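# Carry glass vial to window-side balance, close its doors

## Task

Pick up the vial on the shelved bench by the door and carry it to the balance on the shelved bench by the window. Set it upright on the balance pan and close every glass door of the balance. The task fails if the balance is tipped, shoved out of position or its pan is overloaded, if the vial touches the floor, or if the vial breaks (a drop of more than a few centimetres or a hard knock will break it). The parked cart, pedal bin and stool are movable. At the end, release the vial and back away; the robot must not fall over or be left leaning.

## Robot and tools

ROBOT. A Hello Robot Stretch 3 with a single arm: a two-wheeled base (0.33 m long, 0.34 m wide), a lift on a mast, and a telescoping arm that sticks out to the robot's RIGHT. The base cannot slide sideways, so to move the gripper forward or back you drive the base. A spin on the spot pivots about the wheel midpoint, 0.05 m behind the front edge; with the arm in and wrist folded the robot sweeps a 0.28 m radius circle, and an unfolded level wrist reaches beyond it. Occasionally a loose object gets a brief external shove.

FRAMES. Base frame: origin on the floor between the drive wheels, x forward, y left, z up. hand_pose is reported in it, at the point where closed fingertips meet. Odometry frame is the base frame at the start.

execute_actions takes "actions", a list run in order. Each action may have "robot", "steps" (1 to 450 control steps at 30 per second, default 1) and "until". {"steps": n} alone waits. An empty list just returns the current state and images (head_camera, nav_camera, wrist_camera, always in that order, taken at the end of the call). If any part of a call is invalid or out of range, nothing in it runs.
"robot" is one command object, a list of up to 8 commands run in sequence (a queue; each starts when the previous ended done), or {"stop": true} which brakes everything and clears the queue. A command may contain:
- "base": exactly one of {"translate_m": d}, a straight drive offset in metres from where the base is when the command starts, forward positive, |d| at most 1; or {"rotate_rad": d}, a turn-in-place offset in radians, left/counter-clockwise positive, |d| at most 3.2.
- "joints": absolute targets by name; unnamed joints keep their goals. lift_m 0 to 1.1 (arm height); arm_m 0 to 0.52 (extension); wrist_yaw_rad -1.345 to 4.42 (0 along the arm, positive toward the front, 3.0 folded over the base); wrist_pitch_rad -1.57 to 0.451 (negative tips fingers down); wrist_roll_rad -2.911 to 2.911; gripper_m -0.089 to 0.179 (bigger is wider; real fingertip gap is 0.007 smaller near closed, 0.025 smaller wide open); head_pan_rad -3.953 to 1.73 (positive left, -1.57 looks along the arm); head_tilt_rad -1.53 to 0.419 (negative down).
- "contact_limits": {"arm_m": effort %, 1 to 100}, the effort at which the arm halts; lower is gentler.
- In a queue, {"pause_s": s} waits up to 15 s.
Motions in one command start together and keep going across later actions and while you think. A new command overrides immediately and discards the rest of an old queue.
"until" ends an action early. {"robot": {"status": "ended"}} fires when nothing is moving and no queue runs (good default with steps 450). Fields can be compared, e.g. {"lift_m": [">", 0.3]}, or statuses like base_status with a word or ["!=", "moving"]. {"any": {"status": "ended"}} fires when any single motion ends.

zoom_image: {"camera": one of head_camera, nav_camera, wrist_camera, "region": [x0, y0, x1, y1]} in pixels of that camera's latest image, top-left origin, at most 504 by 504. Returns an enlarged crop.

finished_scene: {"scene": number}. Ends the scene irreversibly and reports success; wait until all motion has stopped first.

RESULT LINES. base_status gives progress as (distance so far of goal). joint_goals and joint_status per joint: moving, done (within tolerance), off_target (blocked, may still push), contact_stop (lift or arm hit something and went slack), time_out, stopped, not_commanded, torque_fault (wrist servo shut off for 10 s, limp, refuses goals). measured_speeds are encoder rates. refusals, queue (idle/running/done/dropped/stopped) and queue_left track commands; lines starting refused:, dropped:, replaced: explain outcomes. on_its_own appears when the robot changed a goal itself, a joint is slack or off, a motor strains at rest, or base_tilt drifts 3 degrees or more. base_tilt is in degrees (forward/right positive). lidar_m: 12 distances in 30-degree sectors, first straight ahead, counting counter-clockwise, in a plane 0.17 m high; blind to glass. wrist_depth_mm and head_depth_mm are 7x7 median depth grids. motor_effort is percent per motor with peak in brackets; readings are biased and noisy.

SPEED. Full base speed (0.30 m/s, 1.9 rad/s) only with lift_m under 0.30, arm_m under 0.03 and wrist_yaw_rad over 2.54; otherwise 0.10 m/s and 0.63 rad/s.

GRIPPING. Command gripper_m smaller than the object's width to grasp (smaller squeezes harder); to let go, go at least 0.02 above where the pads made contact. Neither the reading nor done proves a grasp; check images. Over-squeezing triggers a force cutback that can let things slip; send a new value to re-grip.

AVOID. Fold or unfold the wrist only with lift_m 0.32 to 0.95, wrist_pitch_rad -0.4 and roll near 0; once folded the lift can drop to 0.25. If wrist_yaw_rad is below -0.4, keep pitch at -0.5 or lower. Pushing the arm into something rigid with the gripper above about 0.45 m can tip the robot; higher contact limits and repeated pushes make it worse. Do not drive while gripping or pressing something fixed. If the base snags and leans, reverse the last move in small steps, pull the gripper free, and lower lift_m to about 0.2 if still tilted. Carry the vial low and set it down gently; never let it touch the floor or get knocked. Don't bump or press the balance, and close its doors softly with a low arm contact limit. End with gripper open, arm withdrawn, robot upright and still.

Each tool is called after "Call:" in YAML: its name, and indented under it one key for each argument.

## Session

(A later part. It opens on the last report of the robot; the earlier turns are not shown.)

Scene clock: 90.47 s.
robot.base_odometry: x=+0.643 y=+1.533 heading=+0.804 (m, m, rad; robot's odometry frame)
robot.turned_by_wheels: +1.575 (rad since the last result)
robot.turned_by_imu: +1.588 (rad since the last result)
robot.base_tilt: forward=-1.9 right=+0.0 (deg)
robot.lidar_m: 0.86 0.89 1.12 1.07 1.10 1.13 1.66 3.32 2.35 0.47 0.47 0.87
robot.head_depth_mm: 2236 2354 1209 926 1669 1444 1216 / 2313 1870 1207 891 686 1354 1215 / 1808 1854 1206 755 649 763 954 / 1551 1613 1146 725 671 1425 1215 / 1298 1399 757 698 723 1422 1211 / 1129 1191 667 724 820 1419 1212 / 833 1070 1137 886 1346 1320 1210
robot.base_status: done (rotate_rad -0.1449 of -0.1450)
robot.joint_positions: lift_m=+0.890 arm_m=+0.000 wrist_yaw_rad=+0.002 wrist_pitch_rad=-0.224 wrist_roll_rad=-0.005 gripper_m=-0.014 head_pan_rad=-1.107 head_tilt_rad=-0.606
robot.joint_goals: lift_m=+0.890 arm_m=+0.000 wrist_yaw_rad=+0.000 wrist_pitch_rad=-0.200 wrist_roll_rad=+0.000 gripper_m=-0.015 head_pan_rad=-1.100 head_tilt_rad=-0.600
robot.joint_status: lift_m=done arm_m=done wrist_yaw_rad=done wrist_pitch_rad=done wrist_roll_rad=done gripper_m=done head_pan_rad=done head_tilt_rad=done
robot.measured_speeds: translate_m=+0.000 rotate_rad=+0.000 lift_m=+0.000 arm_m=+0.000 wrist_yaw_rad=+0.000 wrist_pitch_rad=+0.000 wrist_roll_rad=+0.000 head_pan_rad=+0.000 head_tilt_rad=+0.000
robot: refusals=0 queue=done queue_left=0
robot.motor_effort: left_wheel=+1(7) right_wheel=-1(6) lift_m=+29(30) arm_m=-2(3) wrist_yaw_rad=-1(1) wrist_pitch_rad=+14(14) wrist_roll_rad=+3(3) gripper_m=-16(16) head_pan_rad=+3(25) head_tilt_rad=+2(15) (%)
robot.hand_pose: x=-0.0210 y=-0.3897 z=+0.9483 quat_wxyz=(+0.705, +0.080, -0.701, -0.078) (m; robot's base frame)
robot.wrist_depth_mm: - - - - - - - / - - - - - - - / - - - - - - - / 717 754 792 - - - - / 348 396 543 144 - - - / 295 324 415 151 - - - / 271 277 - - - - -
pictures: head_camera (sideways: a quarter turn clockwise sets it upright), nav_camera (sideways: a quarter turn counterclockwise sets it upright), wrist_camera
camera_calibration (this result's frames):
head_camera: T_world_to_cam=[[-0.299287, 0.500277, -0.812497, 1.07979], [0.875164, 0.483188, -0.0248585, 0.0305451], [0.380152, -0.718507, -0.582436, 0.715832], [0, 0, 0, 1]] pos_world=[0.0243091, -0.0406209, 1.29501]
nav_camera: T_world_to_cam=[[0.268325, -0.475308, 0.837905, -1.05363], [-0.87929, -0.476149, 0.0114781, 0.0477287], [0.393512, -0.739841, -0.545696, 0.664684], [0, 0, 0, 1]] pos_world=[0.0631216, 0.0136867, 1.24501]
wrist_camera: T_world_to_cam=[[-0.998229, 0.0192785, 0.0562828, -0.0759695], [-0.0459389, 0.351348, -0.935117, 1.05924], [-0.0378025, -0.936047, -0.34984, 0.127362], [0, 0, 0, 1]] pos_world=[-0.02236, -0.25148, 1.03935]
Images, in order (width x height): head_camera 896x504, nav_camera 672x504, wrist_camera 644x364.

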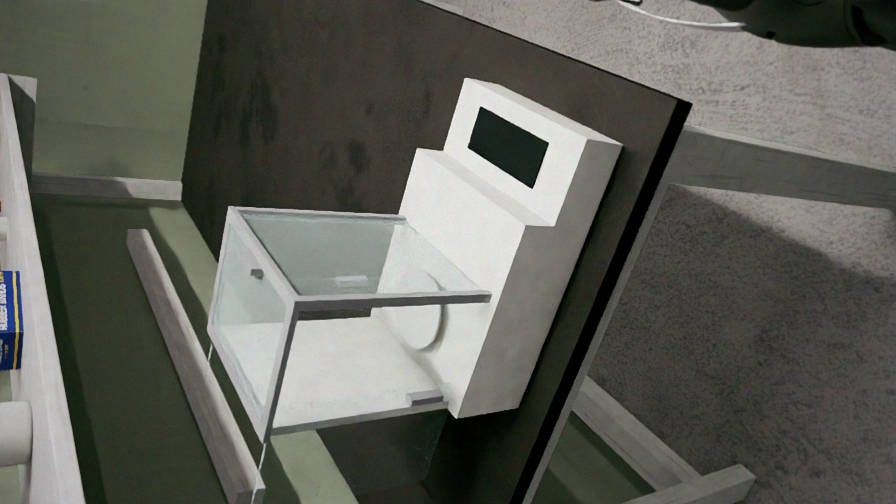

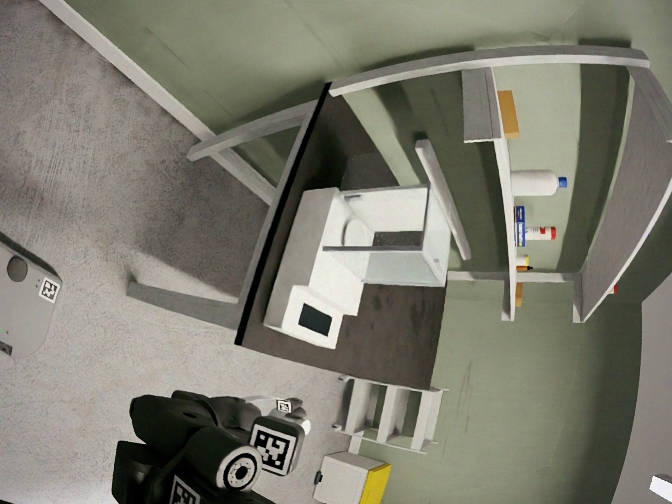

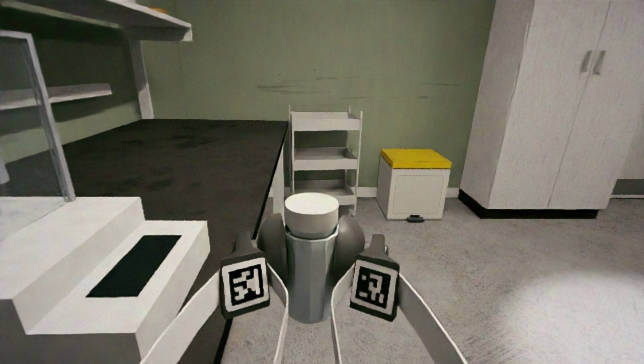

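Call:
execute_actions:
  actions:
    - {"robot":[{"base":{"translate_m":0.38},"joints":{"head_pan_rad":-1.57,"head_tilt_rad":-0.6}}],"steps":450,"until":{"robot":{"status":"ended"}}}

Scene clock: 102.80 s.
robot.base_odometry: x=+0.906 y=+1.806 heading=+0.804 (m, m, rad; robot's odometry frame)
robot.turned_by_wheels: +0.000 (rad since the last result)
robot.turned_by_imu: +0.000 (rad since the last result)
robot.base_tilt: forward=-1.9 right=+0.0 (deg)
robot.lidar_m: 0.48 0.50 0.66 1.09 1.12 1.48 1.70 3.28 0.51 1.65 0.57 0.51
robot.head_depth_mm: 2263 2446 2548 894 629 - - / 2258 2402 1149 703 613 633 - / 2289 2406 1146 726 459 - - / 2277 2399 1201 727 608 1004 1214 / 2272 2427 1084 825 665 1323 1214 / 821 1730 1195 883 703 1321 1212 / 554 1166 1193 886 703 1161 1140
robot.base_status: done (translate_m +0.3800 of +0.3800)
robot.joint_positions: lift_m=+0.890 arm_m=+0.000 wrist_yaw_rad=+0.002 wrist_pitch_rad=-0.224 wrist_roll_rad=-0.005 gripper_m=-0.014 head_pan_rad=-1.563 head_tilt_rad=-0.606
robot.joint_goals: lift_m=+0.890 arm_m=+0.000 wrist_yaw_rad=+0.000 wrist_pitch_rad=-0.200 wrist_roll_rad=+0.000 gripper_m=-0.015 head_pan_rad=-1.570 head_tilt_rad=-0.600
robot.joint_status: lift_m=done arm_m=done wrist_yaw_rad=done wrist_pitch_rad=done wrist_roll_rad=done gripper_m=done head_pan_rad=done head_tilt_rad=done
robot.measured_speeds: translate_m=+0.000 rotate_rad=+0.000 lift_m=+0.000 arm_m=+0.000 wrist_yaw_rad=+0.000 wrist_pitch_rad=+0.000 wrist_roll_rad=+0.000 head_pan_rad=+0.000 head_tilt_rad=+0.000
robot: refusals=0 queue=done queue_left=0
robot.motor_effort: left_wheel=+1(5) right_wheel=-1(2) lift_m=+29(29) arm_m=-2(2) wrist_yaw_rad=-1(1) wrist_pitch_rad=+14(14) wrist_roll_rad=+3(3) gripper_m=-17(17) head_pan_rad=-2(24) head_tilt_rad=+3(4) (%)
robot.hand_pose: x=-0.0210 y=-0.3897 z=+0.9483 quat_wxyz=(+0.705, +0.080, -0.701, -0.078) (m; robot's base frame)
robot.wrist_depth_mm: 621 862 275 - - - - / 632 857 323 - - - - / 574 871 327 - - - - / 631 754 325 722 - - - / 533 533 277 143 390 - - / 402 411 276 151 284 356 - / 334 334 260 262 267 280 -
pictures: head_camera (sideways: a quarter turn clockwise sets it upright), nav_camera (sideways: a quarter turn counterclockwise sets it upright), wrist_camera
camera_calibration (this result's frames):
head_camera: T_world_to_cam=[[-0.0485013, 0.580945, -0.812496, 1.07826], [0.998509, 0.048596, -0.0248585, 0.0297927], [0.0250426, -0.812491, -0.582436, 0.717998], [0, 0, 0, 1]] pos_world=[0.00456811, -0.0444891, 1.29501]
nav_camera: T_world_to_cam=[[0.0316919, -0.544896, 0.837905, -1.05219], [-0.999115, -0.0404597, 0.0114781, 0.0484597], [0.0276471, -0.837527, -0.545696, 0.666916], [0, 0, 0, 1]] pos_world=[0.0633244, -0.0128123, 1.24501]
wrist_camera: T_world_to_cam=[[-0.998229, 0.0192785, 0.0562825, -0.0759693], [-0.0459387, 0.351348, -0.935117, 1.05924], [-0.0378024, -0.936047, -0.34984, 0.127362], [0, 0, 0, 1]] pos_world=[-0.02236, -0.25148, 1.03935]
Images, in order (width x height): head_camera 896x504, nav_camera 672x504, wrist_camera 644x364.

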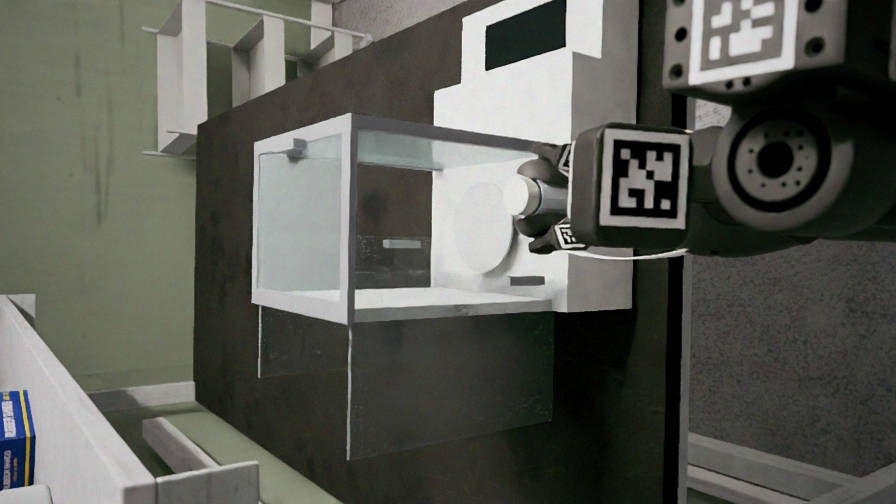

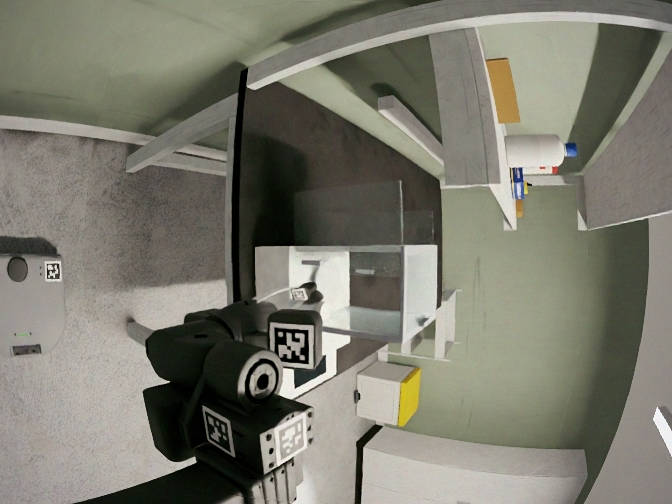

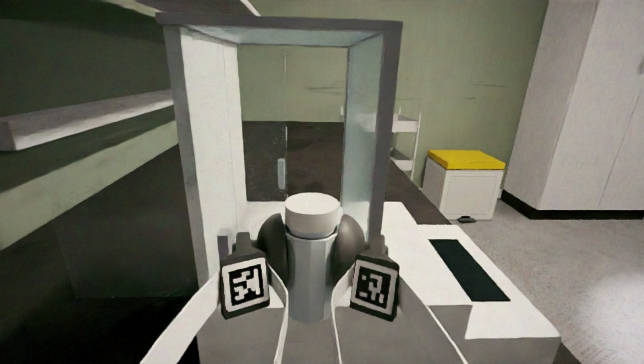

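Call:
execute_actions:
  actions:
    - {"robot":[{"base":{"translate_m":0.008},"joints":{"arm_m":0.085,"lift_m":0.88},"contact_limits":{"arm_m":12}}],"steps":450,"until":{"robot":{"status":"ended"}}}

Scene clock: 106.80 s.
robot.base_odometry: x=+0.912 y=+1.812 heading=+0.804 (m, m, rad; robot's odometry frame)
robot.turned_by_wheels: +0.000 (rad since the last result)
robot.turned_by_imu: +0.001 (rad since the last result)
robot.base_tilt: forward=-1.9 right=+0.0 (deg)
robot.lidar_m: 0.48 0.49 0.65 1.08 1.11 1.49 1.70 3.25 0.51 1.61 0.56 0.50
robot.head_depth_mm: 2263 2449 2524 895 - - 1145 / 2279 2353 1146 701 - - 1165 / 2261 2404 1145 923 - - 1187 / 2259 2414 1202 724 613 1325 1209 / 2274 2408 1141 856 685 1322 1213 / 749 1708 1192 884 703 1319 1212 / 554 399 1191 884 704 1163 1140
robot.base_status: done (translate_m +0.0080 of +0.0080)
robot.joint_positions: lift_m=+0.880 arm_m=+0.085 wrist_yaw_rad=+0.002 wrist_pitch_rad=-0.224 wrist_roll_rad=-0.005 gripper_m=-0.014 head_pan_rad=-1.563 head_tilt_rad=-0.606
robot.joint_goals: lift_m=+0.880 arm_m=+0.085 wrist_yaw_rad=+0.000 wrist_pitch_rad=-0.200 wrist_roll_rad=+0.000 gripper_m=-0.015 head_pan_rad=-1.570 head_tilt_rad=-0.600
robot.joint_status: lift_m=done arm_m=done wrist_yaw_rad=done wrist_pitch_rad=done wrist_roll_rad=done gripper_m=done head_pan_rad=done head_tilt_rad=done
robot.measured_speeds: translate_m=+0.000 rotate_rad=+0.000 lift_m=+0.000 arm_m=+0.000 wrist_yaw_rad=+0.000 wrist_pitch_rad=+0.000 wrist_roll_rad=+0.000 head_pan_rad=+0.000 head_tilt_rad=+0.000
robot: refusals=0 queue=done queue_left=0
robot.motor_effort: left_wheel=+1(5) right_wheel=-1(3) lift_m=+24(30) arm_m=+2(3) wrist_yaw_rad=-1(1) wrist_pitch_rad=+14(14) wrist_roll_rad=+3(3) gripper_m=-18(17) head_pan_rad=-4(3) head_tilt_rad=+2(2) (%)
robot.contact_limits: arm_m 12 (drawing in: default 17, maximum 28; extending or still: default 24, maximum 39)
robot.hand_pose: x=-0.0210 y=-0.4743 z=+0.9385 quat_wxyz=(+0.705, +0.080, -0.701, -0.078) (m; robot's base frame)
robot.wrist_depth_mm: 598 137 274 - - - - / 630 137 - - - - - / 563 149 - - - - - / 611 163 305 700 718 - - / 508 181 261 144 327 - - / 395 359 224 151 248 318 - / 320 310 201 207 204 222 -
pictures: head_camera (sideways: a quarter turn clockwise sets it upright), nav_camera (sideways: a quarter turn counterclockwise sets it upright), wrist_camera
camera_calibration (this result's frames):
head_camera: T_world_to_cam=[[-0.0484044, 0.580929, -0.812513, 1.07828], [0.998517, 0.048429, -0.0248597, 0.0297942], [0.0249075, -0.812512, -0.582412, 0.717969], [0, 0, 0, 1]] pos_world=[0.00456071, -0.044489, 1.29501]
nav_camera: T_world_to_cam=[[0.031601, -0.544877, 0.837921, -1.05221], [-0.999122, -0.040293, 0.011479, 0.0484585], [0.0275077, -0.837548, -0.545672, 0.666885], [0, 0, 0, 1]] pos_world=[0.0633223, -0.0128234, 1.24501]
wrist_camera: T_world_to_cam=[[-0.99823, 0.0193029, 0.0562464, -0.073748], [-0.0458963, 0.351349, -0.935119, 1.07983], [-0.0378126, -0.936046, -0.349841, 0.0447808], [0, 0, 0, 1]] pos_world=[-0.0223639, -0.336058, 1.02959]
Images, in order (width x height): head_camera 896x504, nav_camera 672x504, wrist_camera 644x364.

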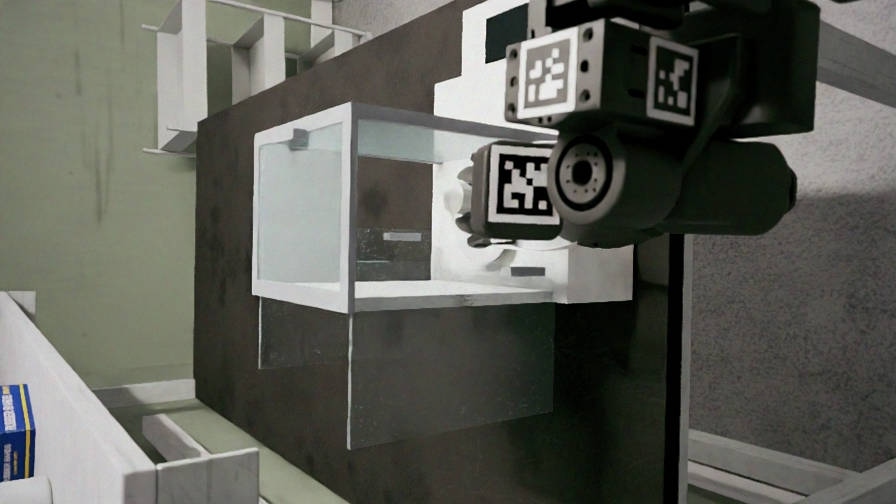

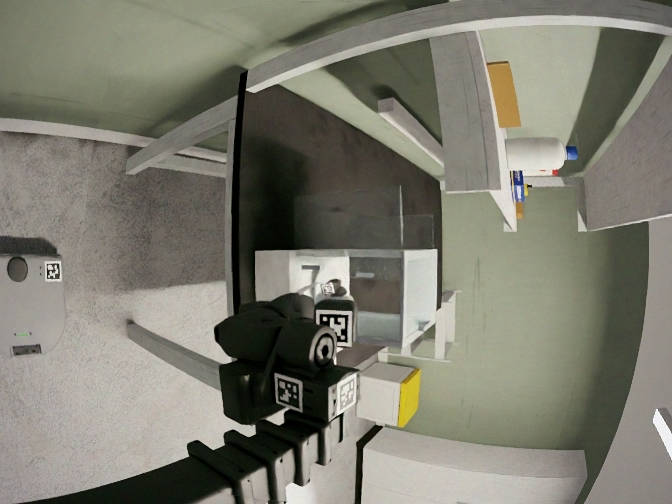

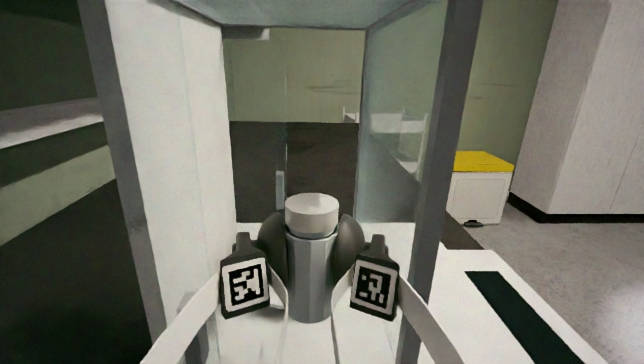

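Call:
execute_actions:
  actions:
    - {"robot":[{"base":{"translate_m":0.003},"joints":{"arm_m":0.157},"contact_limits":{"arm_m":12}},{"joints":{"lift_m":0.853}}],"steps":450,"until":{"robot":{"status":"ended"}}}

Scene clock: 111.23 s.
robot.base_odometry: x=+0.914 y=+1.814 heading=+0.804 (m, m, rad; robot's odometry frame)
robot.turned_by_wheels: +0.000 (rad since the last result)
robot.turned_by_imu: +0.001 (rad since the last result)
robot.base_tilt: forward=-1.9 right=+0.0 (deg)
robot.lidar_m: 0.47 0.49 0.65 1.09 1.11 1.48 1.70 3.27 0.51 1.60 0.56 0.50
robot.head_depth_mm: 2268 2433 2364 926 - 1062 863 / 2269 2350 1149 925 - 1373 1218 / 2267 2399 1202 926 - 1355 1212 / 2281 2401 1143 698 612 1326 1212 / 2280 2432 1137 856 684 1324 1214 / 744 1705 1194 885 703 1315 1207 / 554 392 1221 885 701 1160 1140
robot.base_status: done (translate_m +0.0030 of +0.0030)
robot.joint_positions: lift_m=+0.853 arm_m=+0.157 wrist_yaw_rad=+0.002 wrist_pitch_rad=-0.224 wrist_roll_rad=-0.005 gripper_m=-0.014 head_pan_rad=-1.563 head_tilt_rad=-0.606
robot.joint_goals: lift_m=+0.853 arm_m=+0.157 wrist_yaw_rad=+0.000 wrist_pitch_rad=-0.200 wrist_roll_rad=+0.000 gripper_m=-0.015 head_pan_rad=-1.570 head_tilt_rad=-0.600
robot.joint_status: lift_m=done arm_m=done wrist_yaw_rad=done wrist_pitch_rad=done wrist_roll_rad=done gripper_m=done head_pan_rad=done head_tilt_rad=done
robot.measured_speeds: translate_m=+0.000 rotate_rad=+0.000 lift_m=+0.000 arm_m=+0.000 wrist_yaw_rad=+0.000 wrist_pitch_rad=+0.000 wrist_roll_rad=+0.000 head_pan_rad=+0.000 head_tilt_rad=+0.000
robot: refusals=0 queue=done queue_left=0
robot.motor_effort: left_wheel=+2(5) right_wheel=-1(1) lift_m=+24(24) arm_m=+2(4) wrist_yaw_rad=-1(0) wrist_pitch_rad=+14(14) wrist_roll_rad=+3(3) gripper_m=-16(16) head_pan_rad=-3(3) head_tilt_rad=+2(2) (%)
robot.contact_limits: arm_m 12 (drawing in: default 17, maximum 28; extending or still: default 24, maximum 39)
robot.hand_pose: x=-0.0210 y=-0.5463 z=+0.9115 quat_wxyz=(+0.705, +0.080, -0.701, -0.078) (m; robot's base frame)
robot.wrist_depth_mm: 101 137 - - - - - / 101 137 - - - - 59 / 101 136 - - - - 59 / 101 137 577 688 699 - 62 / 101 137 261 144 293 - 67 / 101 137 201 151 227 213 - / 101 127 163 161 179 85 220
pictures: head_camera (sideways: a quarter turn clockwise sets it upright), nav_camera (sideways: a quarter turn counterclockwise sets it upright), wrist_camera
camera_calibration (this result's frames):
head_camera: T_world_to_cam=[[-0.0483961, 0.580926, -0.812517, 1.07828], [0.998518, 0.0484145, -0.0248599, 0.0297945], [0.0248959, -0.812515, -0.582408, 0.717963], [0, 0, 0, 1]] pos_world=[0.00456007, -0.0444891, 1.29501]
nav_camera: T_world_to_cam=[[0.0315932, -0.544873, 0.837924, -1.05221], [-0.999123, -0.0402787, 0.0114792, 0.0484583], [0.0274957, -0.837551, -0.545667, 0.666879], [0, 0, 0, 1]] pos_world=[0.0633221, -0.0128246, 1.24501]
wrist_camera: T_world_to_cam=[[-0.998231, 0.0193049, 0.0562389, -0.0708314], [-0.0458886, 0.351349, -0.935119, 1.07988], [-0.0378119, -0.936045, -0.349842, -0.0320605], [0, 0, 0, 1]] pos_world=[-0.0223643, -0.408057, 1.00258]
Images, in order (width x height): head_camera 896x504, nav_camera 672x504, wrist_camera 644x364.

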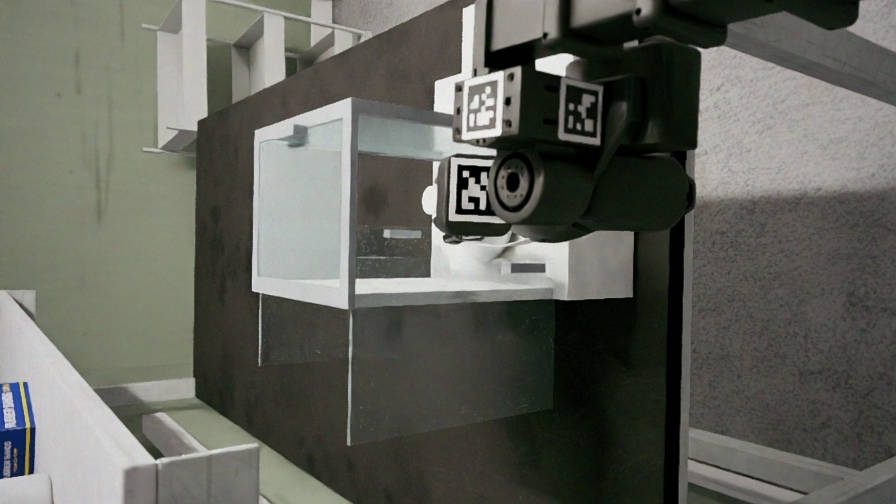

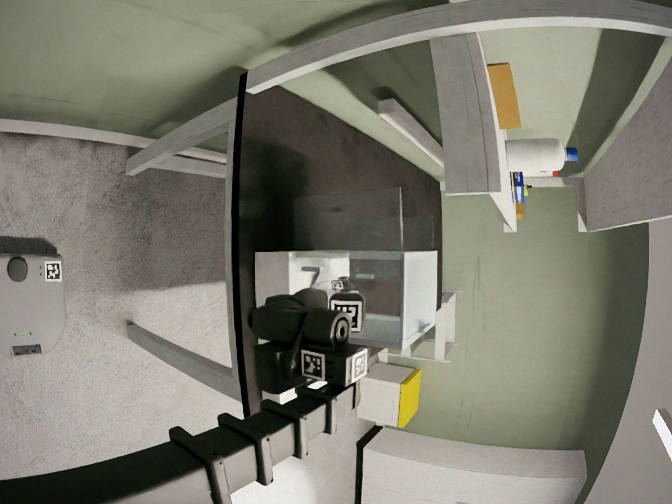

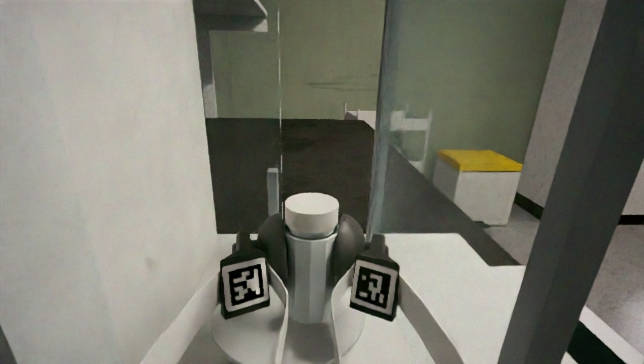

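Call:
execute_actions:
  actions:
    - {"robot":[{"joints":{"lift_m":0.846}},{"joints":{"gripper_m":0.025}},{"joints":{"gripper_m":0.044}},{"pause_s":0.2}],"steps":450,"until":{"robot":{"status":"ended"}}}

Scene clock: 115.03 s.
robot.base_odometry: x=+0.914 y=+1.814 heading=+0.804 (m, m, rad; robot's odometry frame)
robot.turned_by_wheels: +0.000 (rad since the last result)
robot.turned_by_imu: +0.001 (rad since the last result)
robot.base_tilt: forward=-1.9 right=+0.1 (deg)
robot.lidar_m: 0.47 0.49 0.65 1.08 1.12 1.49 1.70 3.26 0.51 1.60 0.56 0.50
robot.head_depth_mm: 2268 2433 2381 928 - - 864 / 2258 2339 1143 925 - 1356 1218 / 2259 2410 1203 927 - 1372 1211 / 2273 2420 1144 707 611 1324 1217 / 2289 2422 1141 854 685 1323 1214 / 744 1705 1199 885 704 1316 1211 / 554 393 1225 884 702 1161 1141
robot.base_status: done (translate_m +0.0030 of +0.0030)
robot.joint_positions: lift_m=+0.846 arm_m=+0.157 wrist_yaw_rad=+0.002 wrist_pitch_rad=-0.224 wrist_roll_rad=-0.005 gripper_m=+0.044 head_pan_rad=-1.563 head_tilt_rad=-0.606
robot.joint_goals: lift_m=+0.846 arm_m=+0.157 wrist_yaw_rad=+0.000 wrist_pitch_rad=-0.200 wrist_roll_rad=+0.000 gripper_m=+0.044 head_pan_rad=-1.570 head_tilt_rad=-0.600
robot.joint_status: lift_m=done arm_m=done wrist_yaw_rad=done wrist_pitch_rad=done wrist_roll_rad=done gripper_m=done head_pan_rad=done head_tilt_rad=done
robot.measured_speeds: translate_m=+0.000 rotate_rad=+0.000 lift_m=+0.000 arm_m=+0.000 wrist_yaw_rad=+0.000 wrist_pitch_rad=+0.000 wrist_roll_rad=+0.000 head_pan_rad=+0.000 head_tilt_rad=+0.000
robot: refusals=0 queue=done queue_left=0
robot.motor_effort: left_wheel=+2(1) right_wheel=-1(1) lift_m=+24(24) arm_m=+2(2) wrist_yaw_rad=-1(1) wrist_pitch_rad=+14(14) wrist_roll_rad=+3(3) gripper_m=+0(73) head_pan_rad=-2(3) head_tilt_rad=+2(2) (%)
robot.contact_limits: arm_m 12 (drawing in: default 17, maximum 28; extending or still: default 24, maximum 39)
robot.hand_pose: x=-0.0210 y=-0.5463 z=+0.9045 quat_wxyz=(+0.705, +0.080, -0.701, -0.078) (m; robot's base frame)
robot.wrist_depth_mm: 101 136 - - - - - / 101 136 - - - - 58 / 101 137 - - - - 59 / 101 136 553 677 693 - 62 / 101 137 252 145 278 542 67 / 101 137 - 153 222 203 - / 102 128 157 157 169 85 213
pictures: head_camera (sideways: a quarter turn clockwise sets it upright), nav_camera (sideways: a quarter turn counterclockwise sets it upright), wrist_camera
camera_calibration (this result's frames):
head_camera: T_world_to_cam=[[-0.048396, 0.580926, -0.812517, 1.07828], [0.998518, 0.0484144, -0.0248599, 0.0297945], [0.0248958, -0.812516, -0.582408, 0.717963], [0, 0, 0, 1]] pos_world=[0.00456007, -0.0444891, 1.29501]
nav_camera: T_world_to_cam=[[0.0315931, -0.544872, 0.837924, -1.05221], [-0.999123, -0.0402785, 0.0114792, 0.0484583], [0.0274956, -0.837551, -0.545667, 0.666879], [0, 0, 0, 1]] pos_world=[0.0633221, -0.0128246, 1.24501]
wrist_camera: T_world_to_cam=[[-0.998231, 0.0193059, 0.0562391, -0.0704379], [-0.0458883, 0.351349, -0.935119, 1.07334], [-0.0378129, -0.936045, -0.349842, -0.0345076], [0, 0, 0, 1]] pos_world=[-0.0223644, -0.408057, 0.995588]
Images, in order (width x height): head_camera 896x504, nav_camera 672x504, wrist_camera 644x364.

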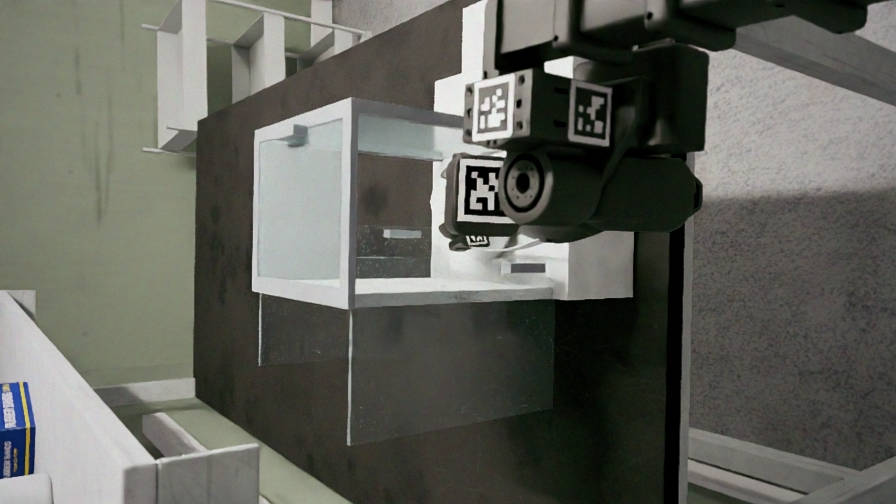

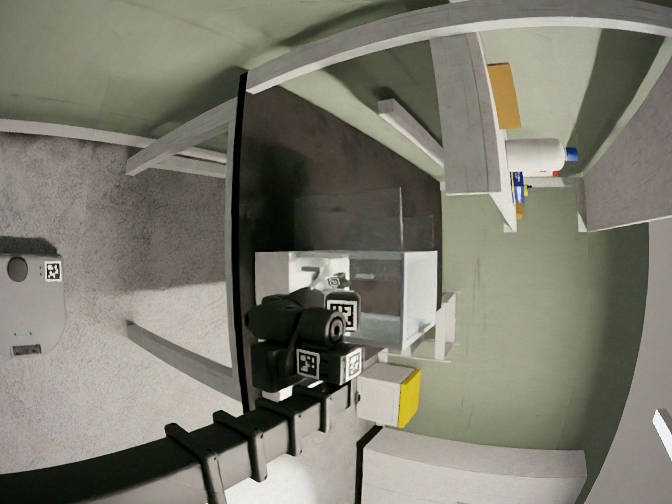

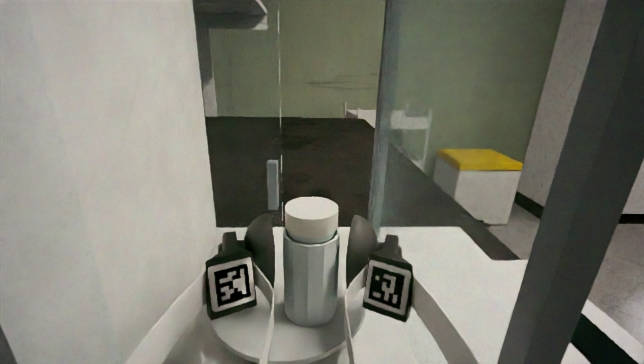

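Call:
execute_actions:
  actions:
    - {"robot":[{"joints":{"arm_m":0.117},"contact_limits":{"arm_m":12}},{"joints":{"gripper_m":0.025,"arm_m":0.02},"contact_limits":{"arm_m":12}},{"base":{"translate_m":0.054},"joints":{"gripper_m":0.04,"lift_m":0.842}}],"steps":450,"until":{"robot":{"status":"ended"}}}

Scene clock: 121.27 s.
robot.base_odometry: x=+0.951 y=+1.853 heading=+0.804 (m, m, rad; robot's odometry frame)
robot.turned_by_wheels: +0.000 (rad since the last result)
robot.turned_by_imu: +0.001 (rad since the last result)
robot.base_tilt: forward=-1.9 right=+0.0 (deg)
robot.lidar_m: 0.42 0.43 0.57 1.09 1.12 1.49 1.71 3.28 0.54 1.35 0.53 0.44
robot.head_depth_mm: 2265 2432 1211 702 609 619 - / 2276 2190 1048 719 611 622 - / 2280 2411 1145 727 598 - - / 2260 2398 1145 825 685 677 1214 / 852 2411 1197 886 703 1323 1211 / 559 384 1193 885 703 1190 1213 / 555 384 1135 883 702 772 951
robot.base_status: done (translate_m +0.0540 of +0.0540)
robot.joint_positions: lift_m=+0.842 arm_m=+0.020 wrist_yaw_rad=+0.002 wrist_pitch_rad=-0.223 wrist_roll_rad=-0.005 gripper_m=+0.040 head_pan_rad=-1.563 head_tilt_rad=-0.606
robot.joint_goals: lift_m=+0.842 arm_m=+0.020 wrist_yaw_rad=+0.000 wrist_pitch_rad=-0.200 wrist_roll_rad=+0.000 gripper_m=+0.040 head_pan_rad=-1.570 head_tilt_rad=-0.600
robot.joint_status: lift_m=done arm_m=done wrist_yaw_rad=done wrist_pitch_rad=done wrist_roll_rad=done gripper_m=done head_pan_rad=done head_tilt_rad=done
robot.measured_speeds: translate_m=+0.000 rotate_rad=+0.000 lift_m=+0.000 arm_m=+0.000 wrist_yaw_rad=+0.000 wrist_pitch_rad=+0.000 wrist_roll_rad=+0.000 head_pan_rad=+0.000 head_tilt_rad=+0.000
robot: refusals=0 queue=done queue_left=0
robot.motor_effort: left_wheel=+2(6) right_wheel=-1(2) lift_m=+24(24) arm_m=-2(3) wrist_yaw_rad=-1(0) wrist_pitch_rad=+14(14) wrist_roll_rad=+3(3) gripper_m=+0(68) head_pan_rad=-3(3) head_tilt_rad=+3(2) (%)
robot.contact_limits: arm_m 12 (drawing in: default 17, maximum 28; extending or still: default 24, maximum 39)
robot.hand_pose: x=-0.0210 y=-0.4097 z=+0.9005 quat_wxyz=(+0.705, +0.080, -0.701, -0.078) (m; robot's base frame)
robot.wrist_depth_mm: 546 823 - - - - - / 508 780 - - - - - / 530 824 - - - - - / 535 636 644 322 368 - - / 439 447 465 251 271 260 - / 339 343 - 220 225 228 257 / 275 277 281 233 240 242 249
pictures: head_camera (sideways: a quarter turn clockwise sets it upright), nav_camera (sideways: a quarter turn counterclockwise sets it upright), wrist_camera
camera_calibration (this result's frames):
head_camera: T_world_to_cam=[[-0.0483959, 0.5809, -0.812535, 1.07831], [0.998518, 0.0484137, -0.0248612, 0.0297961], [0.024896, -0.812534, -0.582382, 0.717929], [0, 0, 0, 1]] pos_world=[0.00456007, -0.0444893, 1.29501]
nav_camera: T_world_to_cam=[[0.0315929, -0.544846, 0.837941, -1.05223], [-0.999123, -0.0402783, 0.0114802, 0.0484569], [0.0274959, -0.837568, -0.54564, 0.666844], [0, 0, 0, 1]] pos_world=[0.0633221, -0.0128264, 1.24501]
wrist_camera: T_world_to_cam=[[-0.998231, 0.0193103, 0.0562374, -0.0728473], [-0.0458881, 0.351277, -0.935147, 1.02163], [-0.0378128, -0.936073, -0.349769, 0.0918532], [0, 0, 0, 1]] pos_world=[-0.0223644, -0.271487, 0.9916]
Images, in order (width x height): head_camera 896x504, nav_camera 672x504, wrist_camera 644x364.

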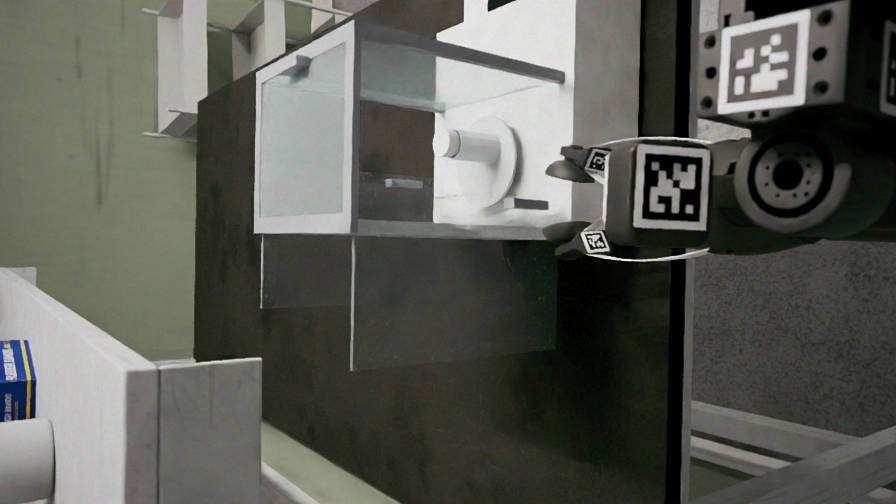

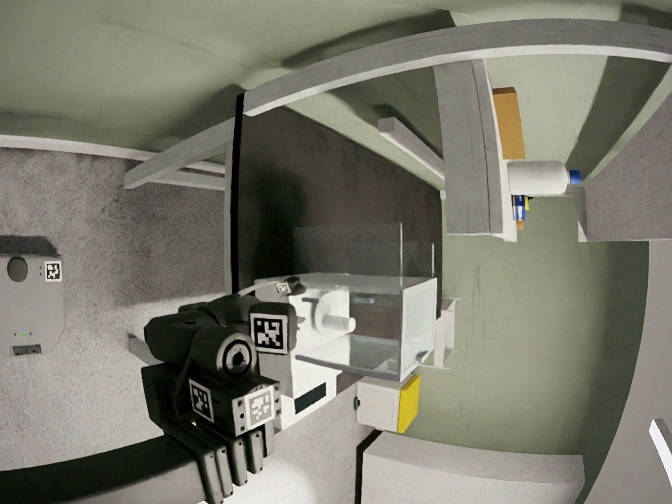

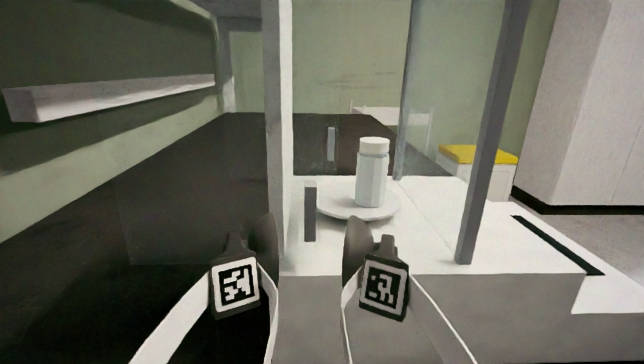

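Call:
execute_actions:
  actions:
    - {"robot":[{"joints":{"arm_m":0.048},"contact_limits":{"arm_m":10}},{"base":{"translate_m":-0.075}}],"steps":450,"until":{"robot":{"status":"ended"}}}

Scene clock: 126.70 s.
robot.base_odometry: x=+0.899 y=+1.799 heading=+0.804 (m, m, rad; robot's odometry frame)
robot.turned_by_wheels: +0.000 (rad since the last result)
robot.turned_by_imu: +0.001 (rad since the last result)
robot.base_tilt: forward=-1.9 right=+0.0 (deg)
robot.lidar_m: 0.49 0.51 0.67 1.08 1.11 1.48 1.70 3.28 0.50 1.70 0.58 0.52
robot.head_depth_mm: 2256 2408 2553 896 629 - - / 2274 2405 1210 728 613 - - / 2285 2412 1051 725 612 - - / 2269 2409 1200 698 612 1323 1212 / 2287 2441 1091 725 664 1321 1210 / 846 1748 1196 887 703 1316 1211 / 555 1335 1197 885 704 1167 1141
robot.base_status: done (translate_m -0.0750 of -0.0750)
robot.joint_positions: lift_m=+0.842 arm_m=+0.048 wrist_yaw_rad=+0.006 wrist_pitch_rad=-0.223 wrist_roll_rad=-0.005 gripper_m=+0.040 head_pan_rad=-1.563 head_tilt_rad=-0.606
robot.joint_goals: lift_m=+0.842 arm_m=+0.048 wrist_yaw_rad=+0.000 wrist_pitch_rad=-0.200 wrist_roll_rad=+0.000 gripper_m=+0.040 head_pan_rad=-1.570 head_tilt_rad=-0.600
robot.joint_status: lift_m=done arm_m=done wrist_yaw_rad=done wrist_pitch_rad=done wrist_roll_rad=done gripper_m=done head_pan_rad=done head_tilt_rad=done
robot.measured_speeds: translate_m=+0.000 rotate_rad=+0.000 lift_m=+0.000 arm_m=+0.000 wrist_yaw_rad=+0.000 wrist_pitch_rad=+0.000 wrist_roll_rad=+0.000 head_pan_rad=+0.000 head_tilt_rad=+0.000
robot: refusals=0 queue=done queue_left=0
robot.motor_effort: left_wheel=+2(3) right_wheel=-3(8) lift_m=+24(24) arm_m=+2(3) wrist_yaw_rad=-4(4) wrist_pitch_rad=+14(14) wrist_roll_rad=+3(3) gripper_m=-2(2) head_pan_rad=-4(3) head_tilt_rad=+2(2) (%)
robot.contact_limits: arm_m 10 (drawing in: default 17, maximum 28; extending or still: default 24, maximum 39)
robot.hand_pose: x=-0.0199 y=-0.4373 z=+0.9005 quat_wxyz=(+0.705, +0.082, -0.700, -0.077) (m; robot's base frame)
robot.wrist_depth_mm: 630 178 - - - - - / 591 195 - - - - - / 635 195 884 - - - - / 589 216 310 357 630 - - / 443 398 261 255 269 - - / 340 320 - 201 218 243 - / 277 279 197 201 205 214 225
pictures: head_camera (sideways: a quarter turn clockwise sets it upright), nav_camera (sideways: a quarter turn counterclockwise sets it upright), wrist_camera
camera_calibration (this result's frames):
head_camera: T_world_to_cam=[[-0.0483959, 0.5809, -0.812535, 1.07831], [0.998518, 0.0484137, -0.0248612, 0.0297961], [0.024896, -0.812534, -0.582382, 0.717929], [0, 0, 0, 1]] pos_world=[0.00456007, -0.0444893, 1.29501]
nav_camera: T_world_to_cam=[[0.0315929, -0.544846, 0.837941, -1.05223], [-0.999123, -0.0402783, 0.0114802, 0.0484569], [0.0274959, -0.837568, -0.54564, 0.666844], [0, 0, 0, 1]] pos_world=[0.0633221, -0.0128264, 1.24501]
wrist_camera: T_world_to_cam=[[-0.99831, 0.0146775, 0.056238, -0.0732101], [-0.0475184, 0.35106, -0.935146, 1.03124], [-0.0334685, -0.936238, -0.349769, 0.0661047], [0, 0, 0, 1]] pos_world=[-0.021871, -0.299063, 0.9916]
Images, in order (width x height): head_camera 896x504, nav_camera 672x504, wrist_camera 644x364.

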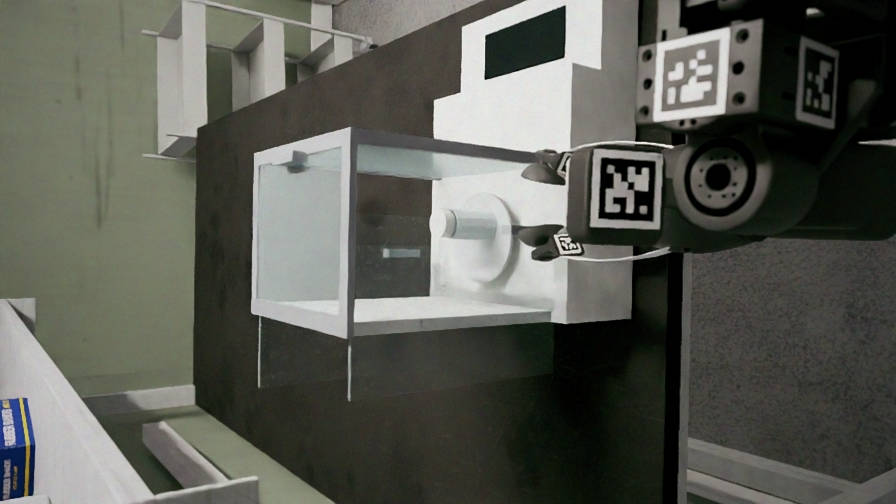

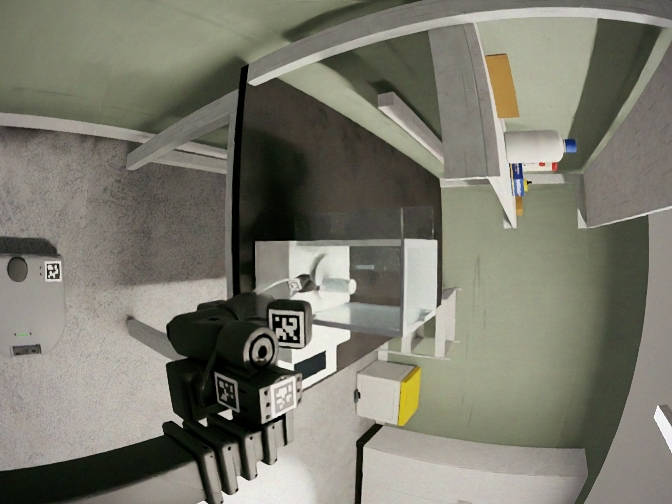

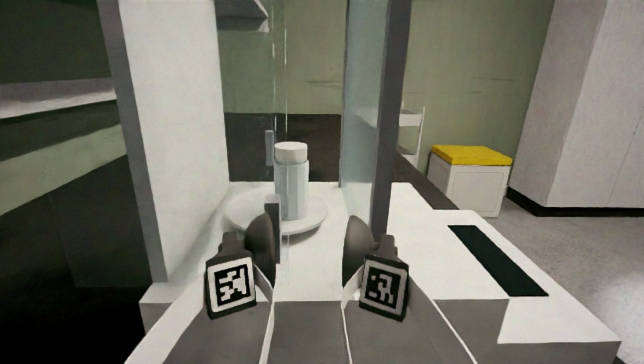

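Call:
execute_actions:
  actions:
    - {"robot":[{"base":{"translate_m":-0.056}}],"steps":450,"until":{"robot":{"status":"ended"}}}

Scene clock: 129.27 s.
robot.base_odometry: x=+0.861 y=+1.759 heading=+0.804 (m, m, rad; robot's odometry frame)
robot.turned_by_wheels: +0.000 (rad since the last result)
robot.turned_by_imu: +0.001 (rad since the last result)
robot.base_tilt: forward=-1.8 right=+0.0 (deg)
robot.lidar_m: 0.55 0.56 0.75 1.08 1.11 1.43 1.70 3.28 0.48 1.88 0.62 0.58
robot.head_depth_mm: 2267 2446 2649 2164 669 - - / 2273 2442 1347 893 634 - - / 2278 2224 1201 728 622 - - / 2270 2407 1146 677 612 1323 1213 / 2273 2425 1198 695 612 1319 1210 / 2075 1767 600 619 664 1321 1210 / 787 1495 1191 884 703 1216 1210
robot.base_status: done (translate_m -0.0560 of -0.0560)
robot.joint_positions: lift_m=+0.842 arm_m=+0.048 wrist_yaw_rad=+0.007 wrist_pitch_rad=-0.223 wrist_roll_rad=-0.005 gripper_m=+0.040 head_pan_rad=-1.563 head_tilt_rad=-0.606
robot.joint_goals: lift_m=+0.842 arm_m=+0.048 wrist_yaw_rad=+0.000 wrist_pitch_rad=-0.200 wrist_roll_rad=+0.000 gripper_m=+0.040 head_pan_rad=-1.570 head_tilt_rad=-0.600
robot.joint_status: lift_m=done arm_m=done wrist_yaw_rad=done wrist_pitch_rad=done wrist_roll_rad=done gripper_m=done head_pan_rad=done head_tilt_rad=done
robot.measured_speeds: translate_m=+0.000 rotate_rad=+0.000 lift_m=+0.000 arm_m=+0.000 wrist_yaw_rad=+0.000 wrist_pitch_rad=+0.000 wrist_roll_rad=+0.000 head_pan_rad=+0.000 head_tilt_rad=+0.000
robot: refusals=0 queue=done queue_left=0
robot.motor_effort: left_wheel=+3(4) right_wheel=-3(6) lift_m=+23(24) arm_m=+2(2) wrist_yaw_rad=-3(3) wrist_pitch_rad=+14(14) wrist_roll_rad=+3(3) gripper_m=-2(1) head_pan_rad=-2(2) head_tilt_rad=+3(3) (%)
robot.contact_limits: arm_m 10 (drawing in: default 17, maximum 28; extending or still: default 24, maximum 39)
robot.hand_pose: x=-0.0199 y=-0.4373 z=+0.9005 quat_wxyz=(+0.705, +0.082, -0.700, -0.077) (m; robot's base frame)
robot.wrist_depth_mm: 186 265 - - - - - / 187 265 - - - - - / 191 265 - - - - - / 192 267 312 357 - - - / 204 245 251 264 342 - - / 316 199 - 200 274 - - / 201 196 202 204 210 223 -
pictures: head_camera (sideways: a quarter turn clockwise sets it upright), nav_camera (sideways: a quarter turn counterclockwise sets it upright), wrist_camera
camera_calibration (this result's frames):
head_camera: T_world_to_cam=[[-0.0483958, 0.5809, -0.812535, 1.07831], [0.998518, 0.0484136, -0.0248612, 0.0297961], [0.0248959, -0.812534, -0.582382, 0.717929], [0, 0, 0, 1]] pos_world=[0.00456007, -0.0444893, 1.29501]
nav_camera: T_world_to_cam=[[0.0315929, -0.544846, 0.837941, -1.05223], [-0.999123, -0.0402782, 0.0114802, 0.0484569], [0.0274958, -0.837568, -0.54564, 0.666844], [0, 0, 0, 1]] pos_world=[0.0633221, -0.0128264, 1.24501]
wrist_camera: T_world_to_cam=[[-0.99831, 0.0146707, 0.0562382, -0.0732117], [-0.047521, 0.35106, -0.935146, 1.03124], [-0.0334622, -0.936238, -0.349769, 0.0661048], [0, 0, 0, 1]] pos_world=[-0.0218703, -0.299063, 0.9916]
Images, in order (width x height): head_camera 896x504, nav_camera 672x504, wrist_camera 644x364.

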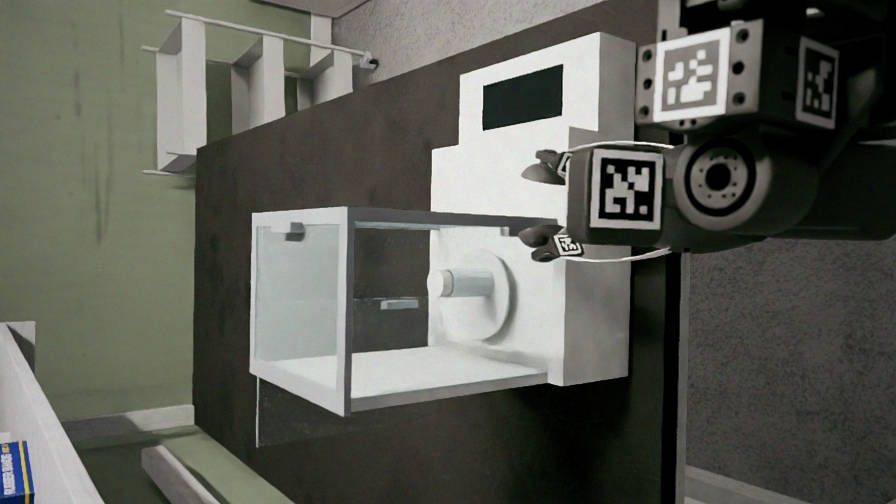

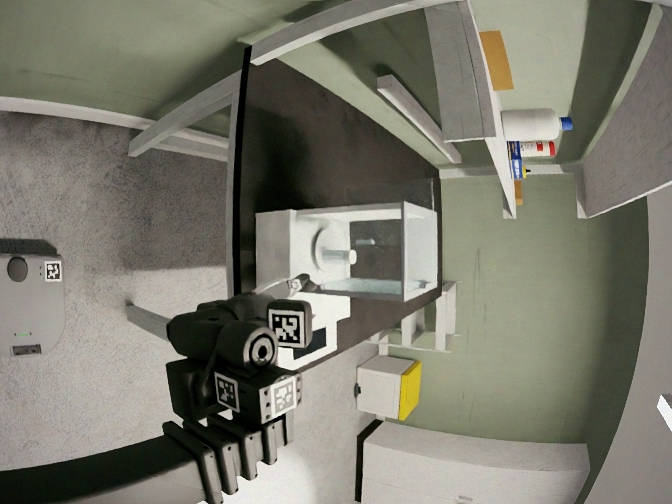

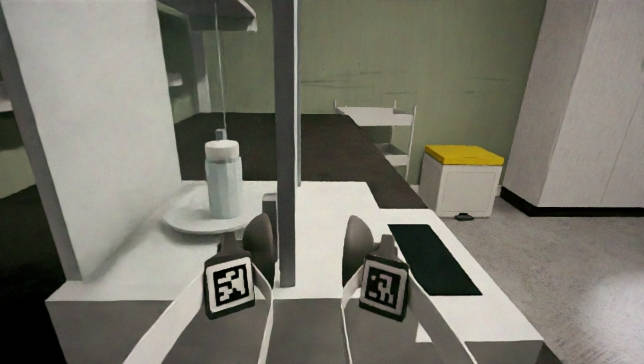

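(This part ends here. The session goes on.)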